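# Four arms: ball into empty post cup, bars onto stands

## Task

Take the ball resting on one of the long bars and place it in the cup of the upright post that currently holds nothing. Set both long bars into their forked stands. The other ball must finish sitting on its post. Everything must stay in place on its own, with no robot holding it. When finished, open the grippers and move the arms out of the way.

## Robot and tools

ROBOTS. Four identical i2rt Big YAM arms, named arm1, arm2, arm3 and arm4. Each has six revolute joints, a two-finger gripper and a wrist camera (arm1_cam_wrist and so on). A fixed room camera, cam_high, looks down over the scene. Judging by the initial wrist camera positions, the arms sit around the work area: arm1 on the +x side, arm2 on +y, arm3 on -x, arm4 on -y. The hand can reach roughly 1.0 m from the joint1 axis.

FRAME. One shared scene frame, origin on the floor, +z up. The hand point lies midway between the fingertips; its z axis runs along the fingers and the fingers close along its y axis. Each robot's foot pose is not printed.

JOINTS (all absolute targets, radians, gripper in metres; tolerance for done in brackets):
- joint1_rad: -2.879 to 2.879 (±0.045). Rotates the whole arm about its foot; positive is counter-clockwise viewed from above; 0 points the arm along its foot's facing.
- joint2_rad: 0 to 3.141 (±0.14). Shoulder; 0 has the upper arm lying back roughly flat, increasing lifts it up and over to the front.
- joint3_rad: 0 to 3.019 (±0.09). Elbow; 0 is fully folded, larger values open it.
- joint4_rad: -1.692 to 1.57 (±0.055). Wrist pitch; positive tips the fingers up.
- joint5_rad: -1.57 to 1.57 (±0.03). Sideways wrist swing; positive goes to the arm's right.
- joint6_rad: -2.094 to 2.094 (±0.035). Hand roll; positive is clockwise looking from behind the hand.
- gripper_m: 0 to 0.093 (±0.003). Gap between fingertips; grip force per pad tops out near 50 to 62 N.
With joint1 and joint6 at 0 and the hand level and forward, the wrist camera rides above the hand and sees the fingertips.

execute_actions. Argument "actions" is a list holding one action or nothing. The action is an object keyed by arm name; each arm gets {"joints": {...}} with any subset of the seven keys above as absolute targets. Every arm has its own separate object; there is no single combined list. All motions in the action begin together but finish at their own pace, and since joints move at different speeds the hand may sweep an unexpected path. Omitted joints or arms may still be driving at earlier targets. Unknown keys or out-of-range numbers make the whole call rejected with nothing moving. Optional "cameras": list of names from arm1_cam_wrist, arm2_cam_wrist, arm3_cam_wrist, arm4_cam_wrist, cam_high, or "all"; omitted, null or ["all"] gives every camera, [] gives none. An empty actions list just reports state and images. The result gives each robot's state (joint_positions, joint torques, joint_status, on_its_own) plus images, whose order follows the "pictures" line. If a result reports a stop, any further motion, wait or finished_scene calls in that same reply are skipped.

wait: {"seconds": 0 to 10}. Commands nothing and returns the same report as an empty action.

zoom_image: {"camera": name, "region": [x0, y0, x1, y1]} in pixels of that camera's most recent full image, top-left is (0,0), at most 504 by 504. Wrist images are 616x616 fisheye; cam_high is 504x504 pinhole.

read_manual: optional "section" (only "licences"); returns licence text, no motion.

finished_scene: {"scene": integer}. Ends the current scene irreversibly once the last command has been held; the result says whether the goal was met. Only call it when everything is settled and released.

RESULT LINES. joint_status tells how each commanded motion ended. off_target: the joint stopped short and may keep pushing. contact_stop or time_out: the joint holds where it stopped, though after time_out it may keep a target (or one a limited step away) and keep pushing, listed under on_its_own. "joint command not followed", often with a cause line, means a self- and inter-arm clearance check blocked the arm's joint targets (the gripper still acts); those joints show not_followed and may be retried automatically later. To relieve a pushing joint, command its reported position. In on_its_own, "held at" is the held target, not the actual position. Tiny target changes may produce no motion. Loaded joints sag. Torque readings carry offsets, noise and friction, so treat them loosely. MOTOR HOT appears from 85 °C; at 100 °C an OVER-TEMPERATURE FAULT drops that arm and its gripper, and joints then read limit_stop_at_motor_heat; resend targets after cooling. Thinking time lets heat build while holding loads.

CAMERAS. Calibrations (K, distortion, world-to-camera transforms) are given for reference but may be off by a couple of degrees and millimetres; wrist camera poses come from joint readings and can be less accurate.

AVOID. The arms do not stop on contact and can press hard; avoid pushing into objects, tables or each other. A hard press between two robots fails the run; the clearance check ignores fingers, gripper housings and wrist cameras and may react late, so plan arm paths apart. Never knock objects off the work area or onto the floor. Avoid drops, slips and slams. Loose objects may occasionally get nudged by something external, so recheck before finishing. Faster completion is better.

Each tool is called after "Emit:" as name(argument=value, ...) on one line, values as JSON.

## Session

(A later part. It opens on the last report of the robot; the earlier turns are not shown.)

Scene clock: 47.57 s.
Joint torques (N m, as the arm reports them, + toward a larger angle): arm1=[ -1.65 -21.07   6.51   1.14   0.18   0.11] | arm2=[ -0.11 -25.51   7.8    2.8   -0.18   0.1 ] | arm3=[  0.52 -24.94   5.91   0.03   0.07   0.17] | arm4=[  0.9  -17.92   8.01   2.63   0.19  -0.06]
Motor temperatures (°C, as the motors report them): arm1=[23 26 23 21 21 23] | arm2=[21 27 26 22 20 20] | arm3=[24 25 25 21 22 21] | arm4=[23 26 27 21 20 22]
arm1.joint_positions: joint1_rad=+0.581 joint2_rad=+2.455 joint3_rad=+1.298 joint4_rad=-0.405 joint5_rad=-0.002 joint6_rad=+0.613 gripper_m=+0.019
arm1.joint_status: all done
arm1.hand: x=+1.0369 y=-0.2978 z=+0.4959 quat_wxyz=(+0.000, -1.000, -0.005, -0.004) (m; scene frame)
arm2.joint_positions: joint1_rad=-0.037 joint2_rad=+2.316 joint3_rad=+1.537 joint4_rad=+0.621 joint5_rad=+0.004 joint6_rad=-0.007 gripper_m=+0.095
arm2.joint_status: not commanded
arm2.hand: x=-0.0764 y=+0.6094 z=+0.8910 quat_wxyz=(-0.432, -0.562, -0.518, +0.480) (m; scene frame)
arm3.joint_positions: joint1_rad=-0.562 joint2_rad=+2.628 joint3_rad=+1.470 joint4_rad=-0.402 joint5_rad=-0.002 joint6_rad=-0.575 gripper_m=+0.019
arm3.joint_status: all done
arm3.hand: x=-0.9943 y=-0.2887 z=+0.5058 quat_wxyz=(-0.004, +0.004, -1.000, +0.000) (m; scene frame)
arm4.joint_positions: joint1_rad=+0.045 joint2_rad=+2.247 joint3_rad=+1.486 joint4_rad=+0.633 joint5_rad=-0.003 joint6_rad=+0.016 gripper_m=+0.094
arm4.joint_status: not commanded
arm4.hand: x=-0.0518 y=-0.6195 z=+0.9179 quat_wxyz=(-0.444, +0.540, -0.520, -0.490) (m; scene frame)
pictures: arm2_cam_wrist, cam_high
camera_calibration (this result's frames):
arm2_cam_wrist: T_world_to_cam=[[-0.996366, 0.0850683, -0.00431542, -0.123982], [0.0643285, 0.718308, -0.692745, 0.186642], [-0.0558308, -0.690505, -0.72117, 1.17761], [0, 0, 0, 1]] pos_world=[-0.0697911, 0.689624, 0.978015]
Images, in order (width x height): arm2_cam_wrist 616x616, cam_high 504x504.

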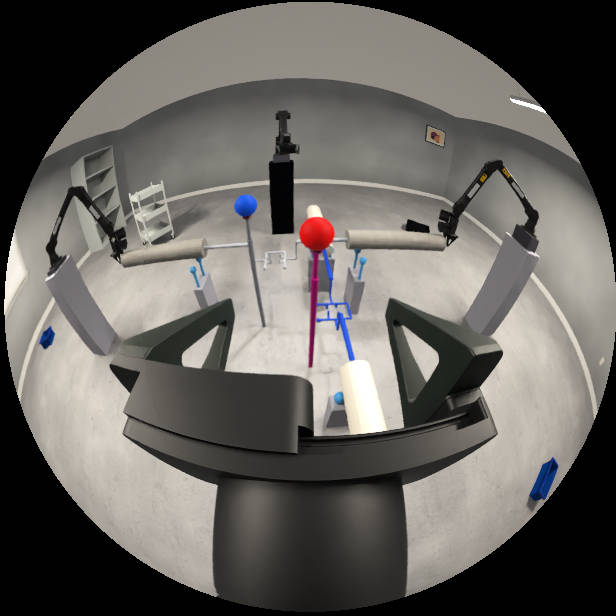

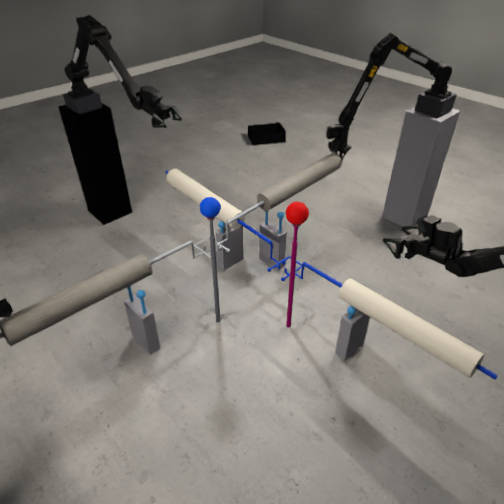

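Emit:
execute_actions(actions=[{"arm1":{"joints":{"joint2_rad":2.519,"joint3_rad":1.401,"joint4_rad":-0.318}},"arm3":{"joints":{"joint2_rad":2.732,"joint3_rad":1.578,"joint4_rad":-0.379}}}], cameras=["arm2_cam_wrist","cam_high"])

Emit:
zoom_image(camera="cam_high", region=[80, 170, 320, 350])

Scene clock: 48.63 s.
Joint torques (N m, as the arm reports them, + toward a larger angle): arm1=[ -1.84 -21.39   6.04   1.4    0.14   0.1 ] | arm2=[ -0.05 -25.48   7.8    2.8   -0.18   0.1 ] | arm3=[  1.37 -25.12   5.58   0.3    0.08   0.18] | arm4=[  0.92 -17.84   7.99   2.62   0.2   -0.05]
Motor temperatures (°C, as the motors report them): arm1=[23 26 23 21 21 23] | arm2=[21 27 27 22 20 20] | arm3=[24 25 25 21 22 21] | arm4=[23 26 27 21 20 22]
arm1.joint_positions: joint1_rad=+0.582 joint2_rad=+2.571 joint3_rad=+1.360 joint4_rad=-0.348 joint5_rad=-0.001 joint6_rad=+0.613 gripper_m=+0.019
arm1.joint_status: all done
arm1.hand: x=+1.0372 y=-0.2983 z=+0.4481 quat_wxyz=(-0.001, -1.000, -0.006, -0.003) (m; scene frame)
arm2.joint_positions: joint1_rad=-0.037 joint2_rad=+2.316 joint3_rad=+1.537 joint4_rad=+0.621 joint5_rad=+0.004 joint6_rad=-0.007 gripper_m=+0.095
arm2.joint_status: not commanded
arm2.hand: x=-0.0764 y=+0.6094 z=+0.8910 quat_wxyz=(-0.432, -0.562, -0.518, +0.480) (m; scene frame)
arm3.joint_positions: joint1_rad=-0.562 joint2_rad=+2.744 joint3_rad=+1.556 joint4_rad=-0.371 joint5_rad=-0.002 joint6_rad=-0.575 gripper_m=+0.019
arm3.joint_status: all done
arm3.hand: x=-0.9929 y=-0.2898 z=+0.4585 quat_wxyz=(-0.004, +0.004, -1.000, +0.000) (m; scene frame)
arm4.joint_positions: joint1_rad=+0.045 joint2_rad=+2.247 joint3_rad=+1.486 joint4_rad=+0.633 joint5_rad=-0.003 joint6_rad=+0.016 gripper_m=+0.094
arm4.joint_status: not commanded
arm4.hand: x=-0.0518 y=-0.6195 z=+0.9179 quat_wxyz=(-0.444, +0.540, -0.520, -0.490) (m; scene frame)
pictures: arm2_cam_wrist, cam_high
camera_calibration (this result's frames):
arm2_cam_wrist: T_world_to_cam=[[-0.996366, 0.0850683, -0.00431542, -0.123982], [0.0643285, 0.718308, -0.692745, 0.186642], [-0.0558308, -0.690505, -0.72117, 1.17761], [0, 0, 0, 1]] pos_world=[-0.0697911, 0.689624, 0.978015]
Images, in order (width x height): arm2_cam_wrist 616x616, cam_high 504x504.

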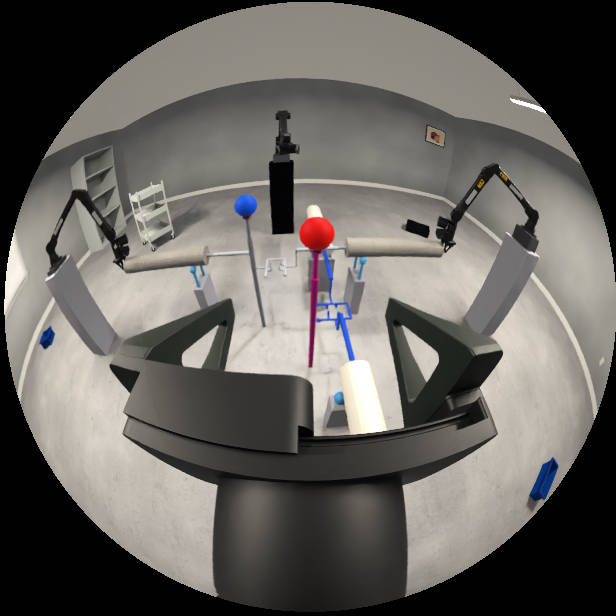

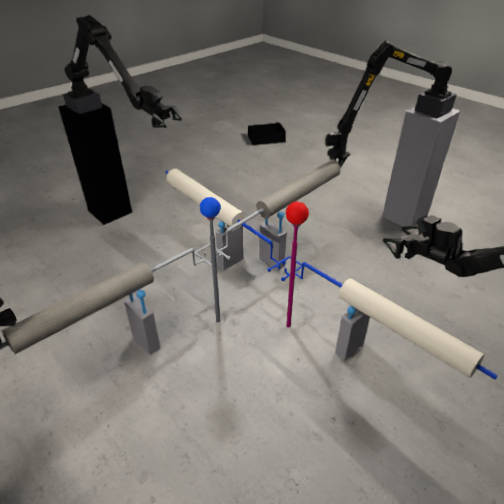

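Region (80, 170, 320, 350) of cam_high's 504x504 image, scaled by 2.100, with more detail than that image has; it fills the top 378 rows of this view, and the rest is white.

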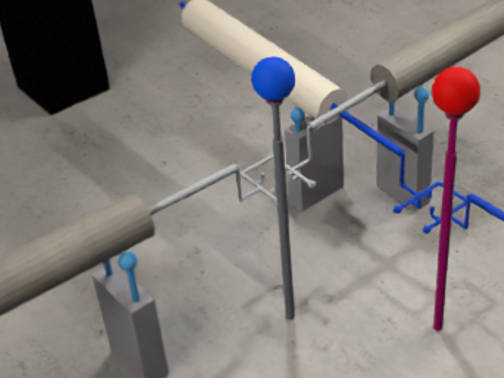

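Emit:
zoom_image(camera="arm2_cam_wrist", region=[170, 230, 250, 300])

Emit:
zoom_image(camera="arm2_cam_wrist", region=[330, 225, 410, 295])

Region (170, 230, 250, 300) of arm2_cam_wrist's 616x616 image, scaled by 6.300, with more detail than that image has; it fills the top 441 rows of this view, and the rest is white.

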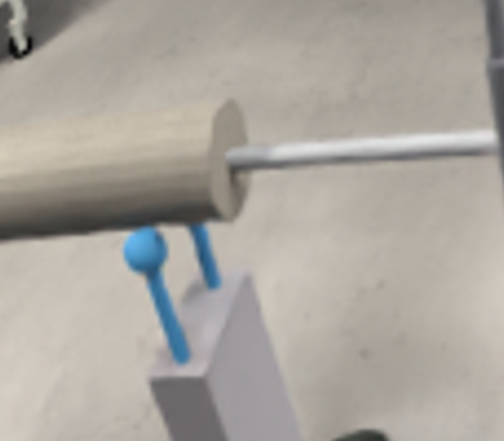

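Region (330, 225, 410, 295) of arm2_cam_wrist's 616x616 image, scaled by 6.300, with more detail than that image has; it fills the top 441 rows of this view, and the rest is white.

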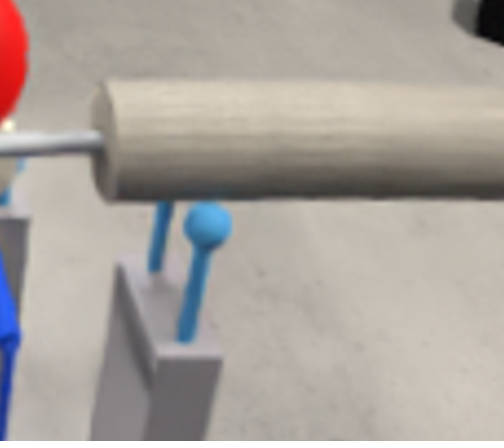

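Emit:
execute_actions(actions=[{"arm1":{"joints":{"gripper_m":0.05}},"arm3":{"joints":{"gripper_m":0.05}}}])

Scene clock: 51.93 s.
Joint torques (N m, as the arm reports them, + toward a larger angle): arm1=[ -1.95 -19.31   5.41   1.15   0.06   0.11] | arm2=[ -0.07 -25.52   7.78   2.81  -0.18   0.1 ] | arm3=[  1.18 -24.63   5.34   0.15   0.07   0.15] | arm4=[  0.85 -17.86   8.02   2.63   0.2   -0.06]
Motor temperatures (°C, as the motors report them): arm1=[23 26 23 21 21 23] | arm2=[21 27 27 22 20 20] | arm3=[24 25 25 21 22 21] | arm4=[23 26 27 21 20 22]
arm1.joint_positions: joint1_rad=+0.581 joint2_rad=+2.542 joint3_rad=+1.374 joint4_rad=-0.338 joint5_rad=+0.002 joint6_rad=+0.613 gripper_m=+0.050
arm1.joint_status: all done
arm1.hand: x=+1.0172 y=-0.3115 z=+0.4644 quat_wxyz=(-0.015, -1.000, -0.005, +0.019) (m; scene frame)
arm2.joint_positions: joint1_rad=-0.037 joint2_rad=+2.316 joint3_rad=+1.537 joint4_rad=+0.621 joint5_rad=+0.004 joint6_rad=-0.007 gripper_m=+0.095
arm2.joint_status: not commanded
arm2.hand: x=-0.0764 y=+0.6094 z=+0.8910 quat_wxyz=(-0.432, -0.562, -0.518, +0.480) (m; scene frame)
arm3.joint_positions: joint1_rad=-0.562 joint2_rad=+2.744 joint3_rad=+1.557 joint4_rad=-0.372 joint5_rad=-0.002 joint6_rad=-0.572 gripper_m=+0.050
arm3.joint_status: all done
arm3.hand: x=-0.9924 y=-0.2900 z=+0.4587 quat_wxyz=(-0.004, +0.003, -1.000, +0.000) (m; scene frame)
arm4.joint_positions: joint1_rad=+0.045 joint2_rad=+2.247 joint3_rad=+1.486 joint4_rad=+0.633 joint5_rad=-0.003 joint6_rad=+0.016 gripper_m=+0.094
arm4.joint_status: not commanded
arm4.hand: x=-0.0518 y=-0.6195 z=+0.9179 quat_wxyz=(-0.444, +0.540, -0.520, -0.490) (m; scene frame)
pictures: arm1_cam_wrist, arm2_cam_wrist, arm3_cam_wrist, arm4_cam_wrist, cam_high
camera_calibration (this result's frames):
arm1_cam_wrist: T_world_to_cam=[[-0.0186788, 0.999387, -0.0296078, 0.343333], [0.842701, 0.0316728, 0.53745, -1.08946], [0.538058, -0.0149116, -0.842776, -0.0360037], [0, 0, 0, 1]] pos_world=[0.943877, -0.309153, 0.565355]
arm2_cam_wrist: T_world_to_cam=[[-0.996366, 0.0850683, -0.00431542, -0.123982], [0.0643285, 0.718308, -0.692745, 0.186642], [-0.0558308, -0.690505, -0.72117, 1.17761], [0, 0, 0, 1]] pos_world=[-0.0697911, 0.689624, 0.978015]
arm3_cam_wrist: T_world_to_cam=[[0.00560434, -0.999981, 0.00260922, -0.286128], [-0.821806, -0.00311912, 0.569759, -1.07127], [-0.56974, -0.0053374, -0.821808, -0.0648313], [0, 0, 0, 1]] pos_world=[-0.915706, -0.28981, 0.557831]
arm4_cam_wrist: T_world_to_cam=[[0.998206, 0.051432, -0.0306635, 0.113979], [0.0127658, -0.683108, -0.730206, 0.256339], [-0.0585024, 0.728504, -0.682539, 1.20195], [0, 0, 0, 1]] pos_world=[-0.04673, -0.706378, 1.01105]
Images, in order (width x height): arm1_cam_wrist 616x616, arm2_cam_wrist 616x616, arm3_cam_wrist 616x616, arm4_cam_wrist 616x616, cam_high 504x504.

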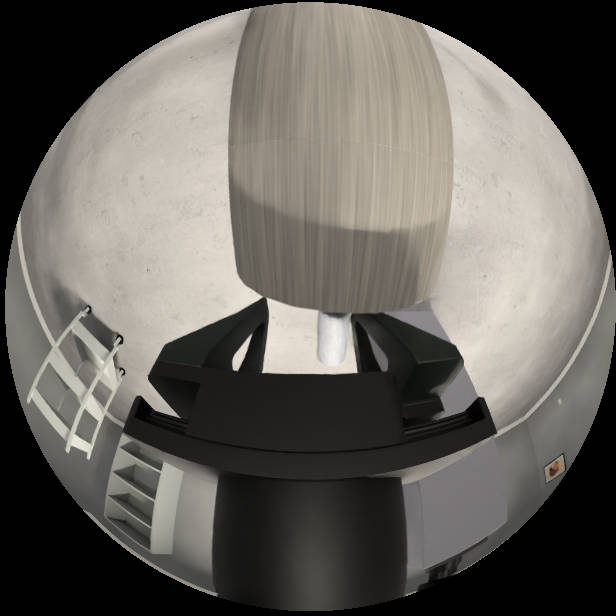

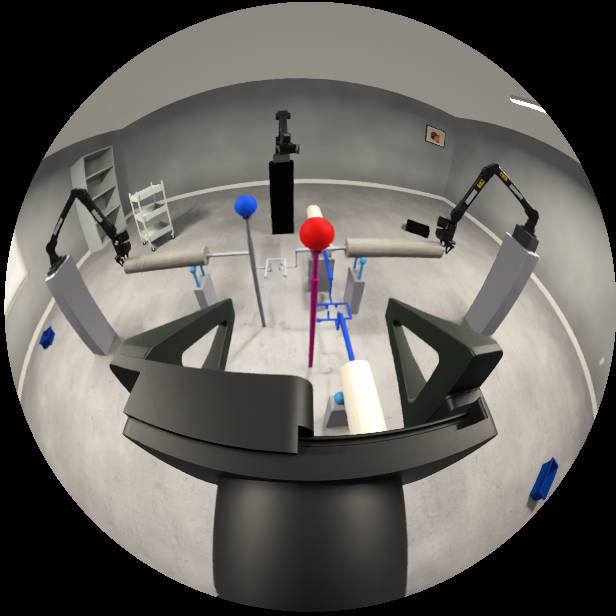

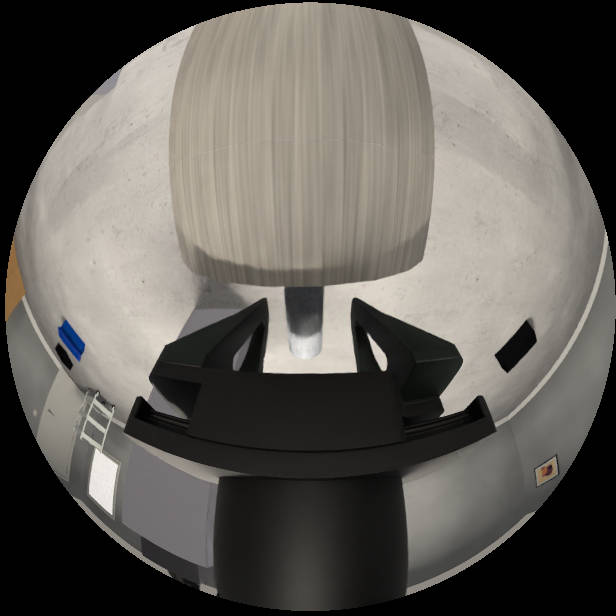

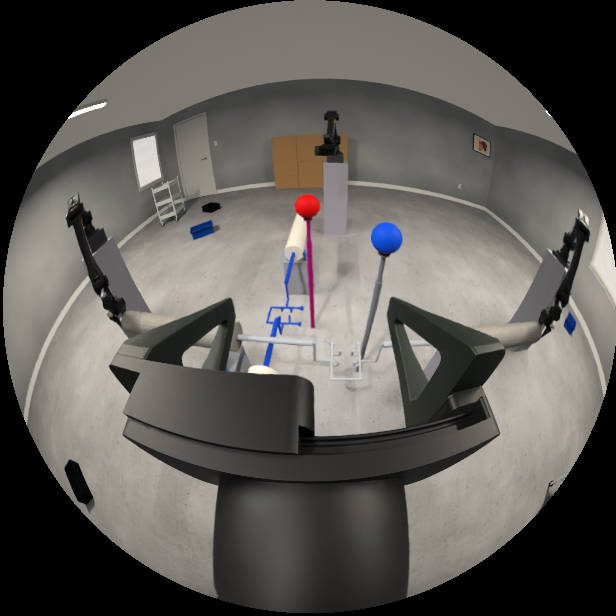

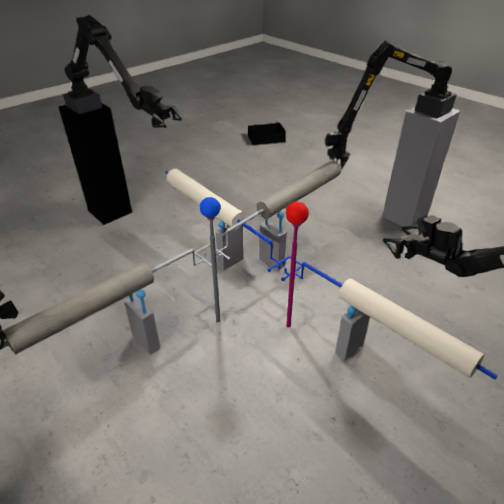

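Emit:
execute_actions(actions=[{"arm1":{"joints":{"joint2_rad":1.74,"joint3_rad":0.53,"joint4_rad":-0.38,"gripper_m":0.09}},"arm3":{"joints":{"joint2_rad":1.94,"joint3_rad":0.71,"joint4_rad":-0.39,"gripper_m":0.09}},"arm2":{"joints":{"joint2_rad":1.6,"joint3_rad":0.95,"joint4_rad":0.1}},"arm4":{"joints":{"joint2_rad":1.6,"joint3_rad":0.95,"joint4_rad":0.1}}}])

Emit:
zoom_image(camera="cam_high", region=[0, 130, 504, 430])

Scene clock: 53.90 s.
Joint torques (N m, as the arm reports them, + toward a larger angle): arm1=[-1.91 -9.7   3.14 -0.01  0.05  0.12] | arm2=[ -0.04 -14.73   7.4    1.05  -0.18   0.1 ] | arm3=[  1.13 -15.95   3.88   0.24   0.06   0.14] | arm4=[ 0.79 -9.43  6.77  1.66  0.2  -0.06]
Motor temperatures (°C, as the motors report them): arm1=[23 26 22 21 21 23] | arm2=[21 27 27 22 20 20] | arm3=[24 25 25 21 22 21] | arm4=[23 26 27 21 20 22]
arm1.joint_positions: joint1_rad=+0.581 joint2_rad=+1.755 joint3_rad=+0.524 joint4_rad=-0.370 joint5_rad=+0.002 joint6_rad=+0.613 gripper_m=+0.090
arm1.joint_status: all done
arm1.hand: x=+1.2257 y=-0.1608 z=+0.6615 quat_wxyz=(+0.013, -1.000, -0.005, -0.019) (m; scene frame)
arm2.joint_positions: joint1_rad=-0.037 joint2_rad=+1.597 joint3_rad=+0.952 joint4_rad=+0.117 joint5_rad=+0.004 joint6_rad=-0.007 gripper_m=+0.095
arm2.joint_status: all done
arm2.hand: x=-0.0559 y=+0.8336 z=+0.9911 quat_wxyz=(-0.329, -0.640, -0.589, +0.368) (m; scene frame)
arm3.joint_positions: joint1_rad=-0.562 joint2_rad=+1.960 joint3_rad=+0.703 joint4_rad=-0.387 joint5_rad=-0.002 joint6_rad=-0.571 gripper_m=+0.090
arm3.joint_status: all done
arm3.hand: x=-1.1732 y=-0.1756 z=+0.6918 quat_wxyz=(+0.031, +0.002, -0.999, -0.022) (m; scene frame)
arm4.joint_positions: joint1_rad=+0.045 joint2_rad=+1.583 joint3_rad=+0.965 joint4_rad=+0.109 joint5_rad=-0.003 joint6_rad=+0.016 gripper_m=+0.094
arm4.joint_status: all done
arm4.hand: x=-0.0373 y=-0.8311 z=+0.9962 quat_wxyz=(-0.339, +0.622, -0.596, -0.378) (m; scene frame)
pictures: arm1_cam_wrist, arm2_cam_wrist, arm3_cam_wrist, arm4_cam_wrist, cam_high
camera_calibration (this result's frames):
arm1_cam_wrist: T_world_to_cam=[[-0.01875, 0.999537, 0.0239827, 0.167171], [0.799113, 0.000565672, 0.601181, -1.36959], [0.600889, 0.030437, -0.798753, -0.0786111], [0, 0, 0, 1]] pos_world=[1.14483, -0.163927, 0.756572]
arm2_cam_wrist: T_world_to_cam=[[-0.996078, 0.088321, -0.0053299, -0.123877], [0.0835897, 0.919545, -0.383992, -0.379098], [-0.0290134, -0.382931, -0.923321, 1.35119], [0, 0, 0, 1]] pos_world=[-0.0524995, 0.876951, 1.10135]
arm3_cam_wrist: T_world_to_cam=[[0.00354146, -0.999064, -0.0431219, -0.141979], [-0.779036, -0.0297928, 0.626271, -1.34586], [-0.626969, 0.0313756, -0.778412, -0.066363], [0, 0, 0, 1]] pos_world=[-1.08958, -0.179861, 0.785092]
arm4_cam_wrist: T_world_to_cam=[[0.998638, 0.0458703, -0.0248648, 0.102355], [0.031004, -0.904987, -0.424308, -0.319723], [-0.0419654, 0.422959, -0.905177, 1.37885], [0, 0, 0, 1]] pos_world=[-0.0344394, -0.877235, 1.11498]
Images, in order (width x height): arm1_cam_wrist 616x616, arm2_cam_wrist 616x616, arm3_cam_wrist 616x616, arm4_cam_wrist 616x616, cam_high 504x504.

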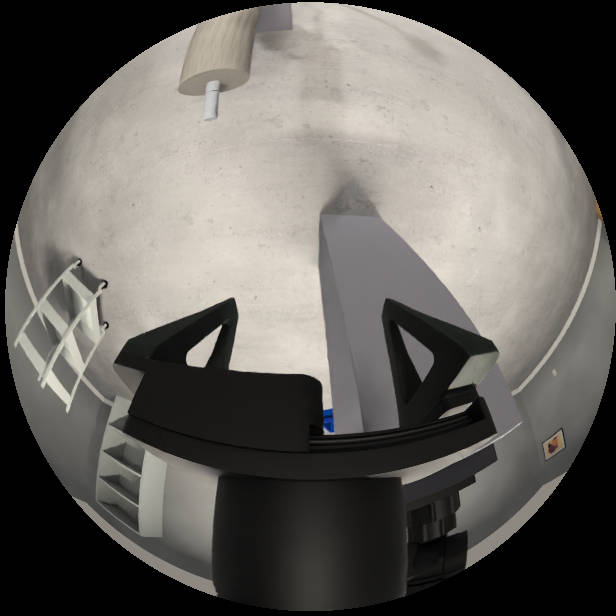

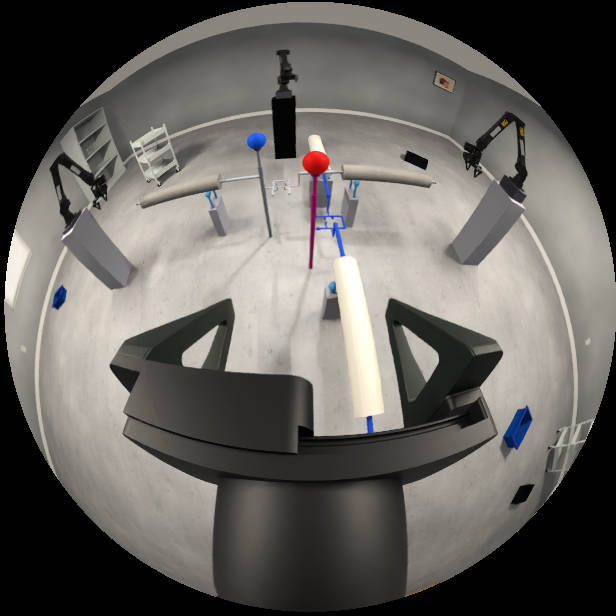

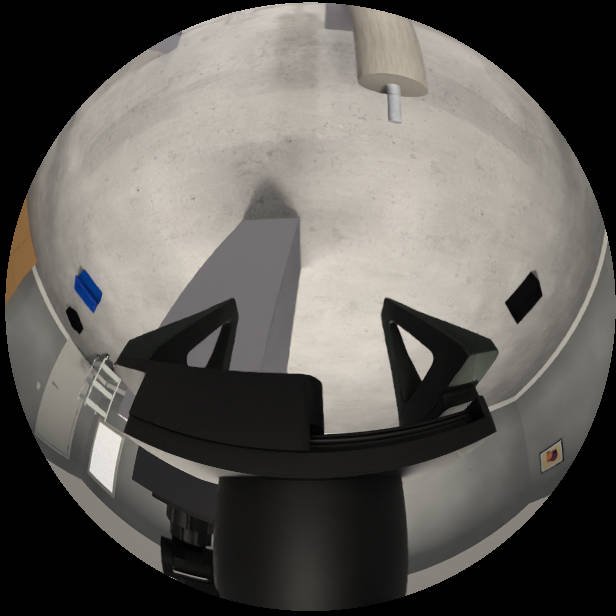

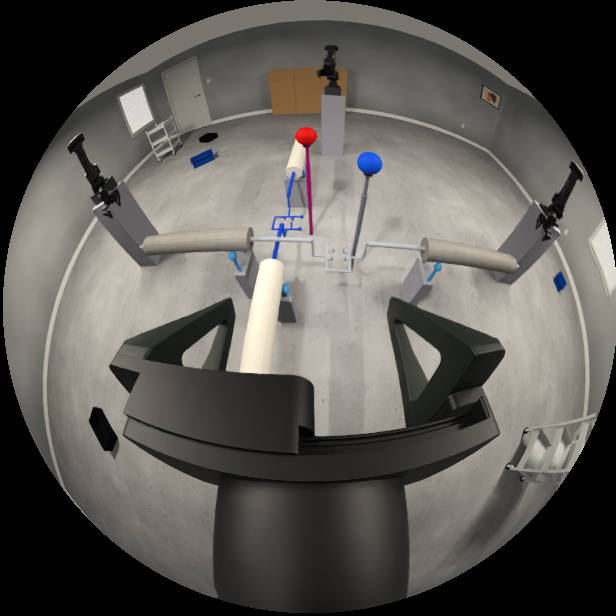

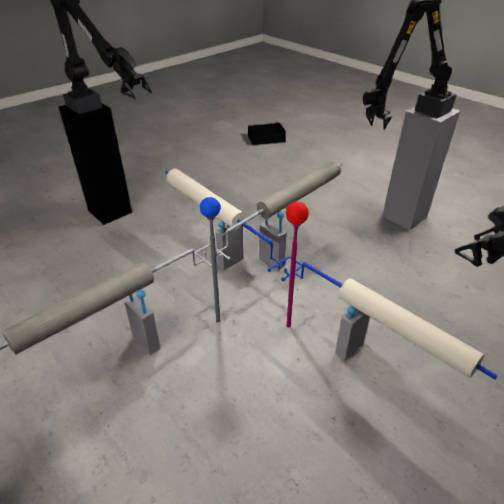

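Region (0, 130, 504, 430) of cam_high's 504x504 image, scaled by 1.000; it fills the top 300 rows of this view, and the rest is white.

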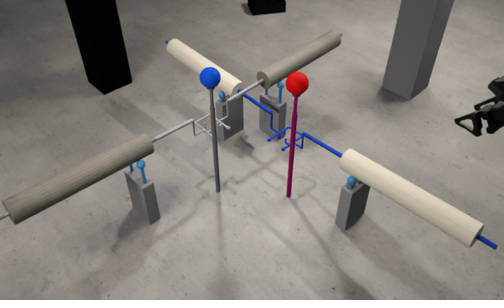

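Emit:
zoom_image(camera="arm4_cam_wrist", region=[200, 120, 470, 310])

Region (200, 120, 470, 310) of arm4_cam_wrist's 616x616 image, scaled by 1.867, with more detail than that image has; it fills the top 355 rows of this view, and the rest is white.

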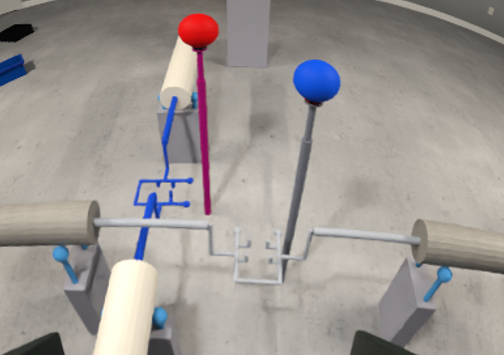

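Emit:
finished_scene(scene=2)

The scene is finished: the task was done.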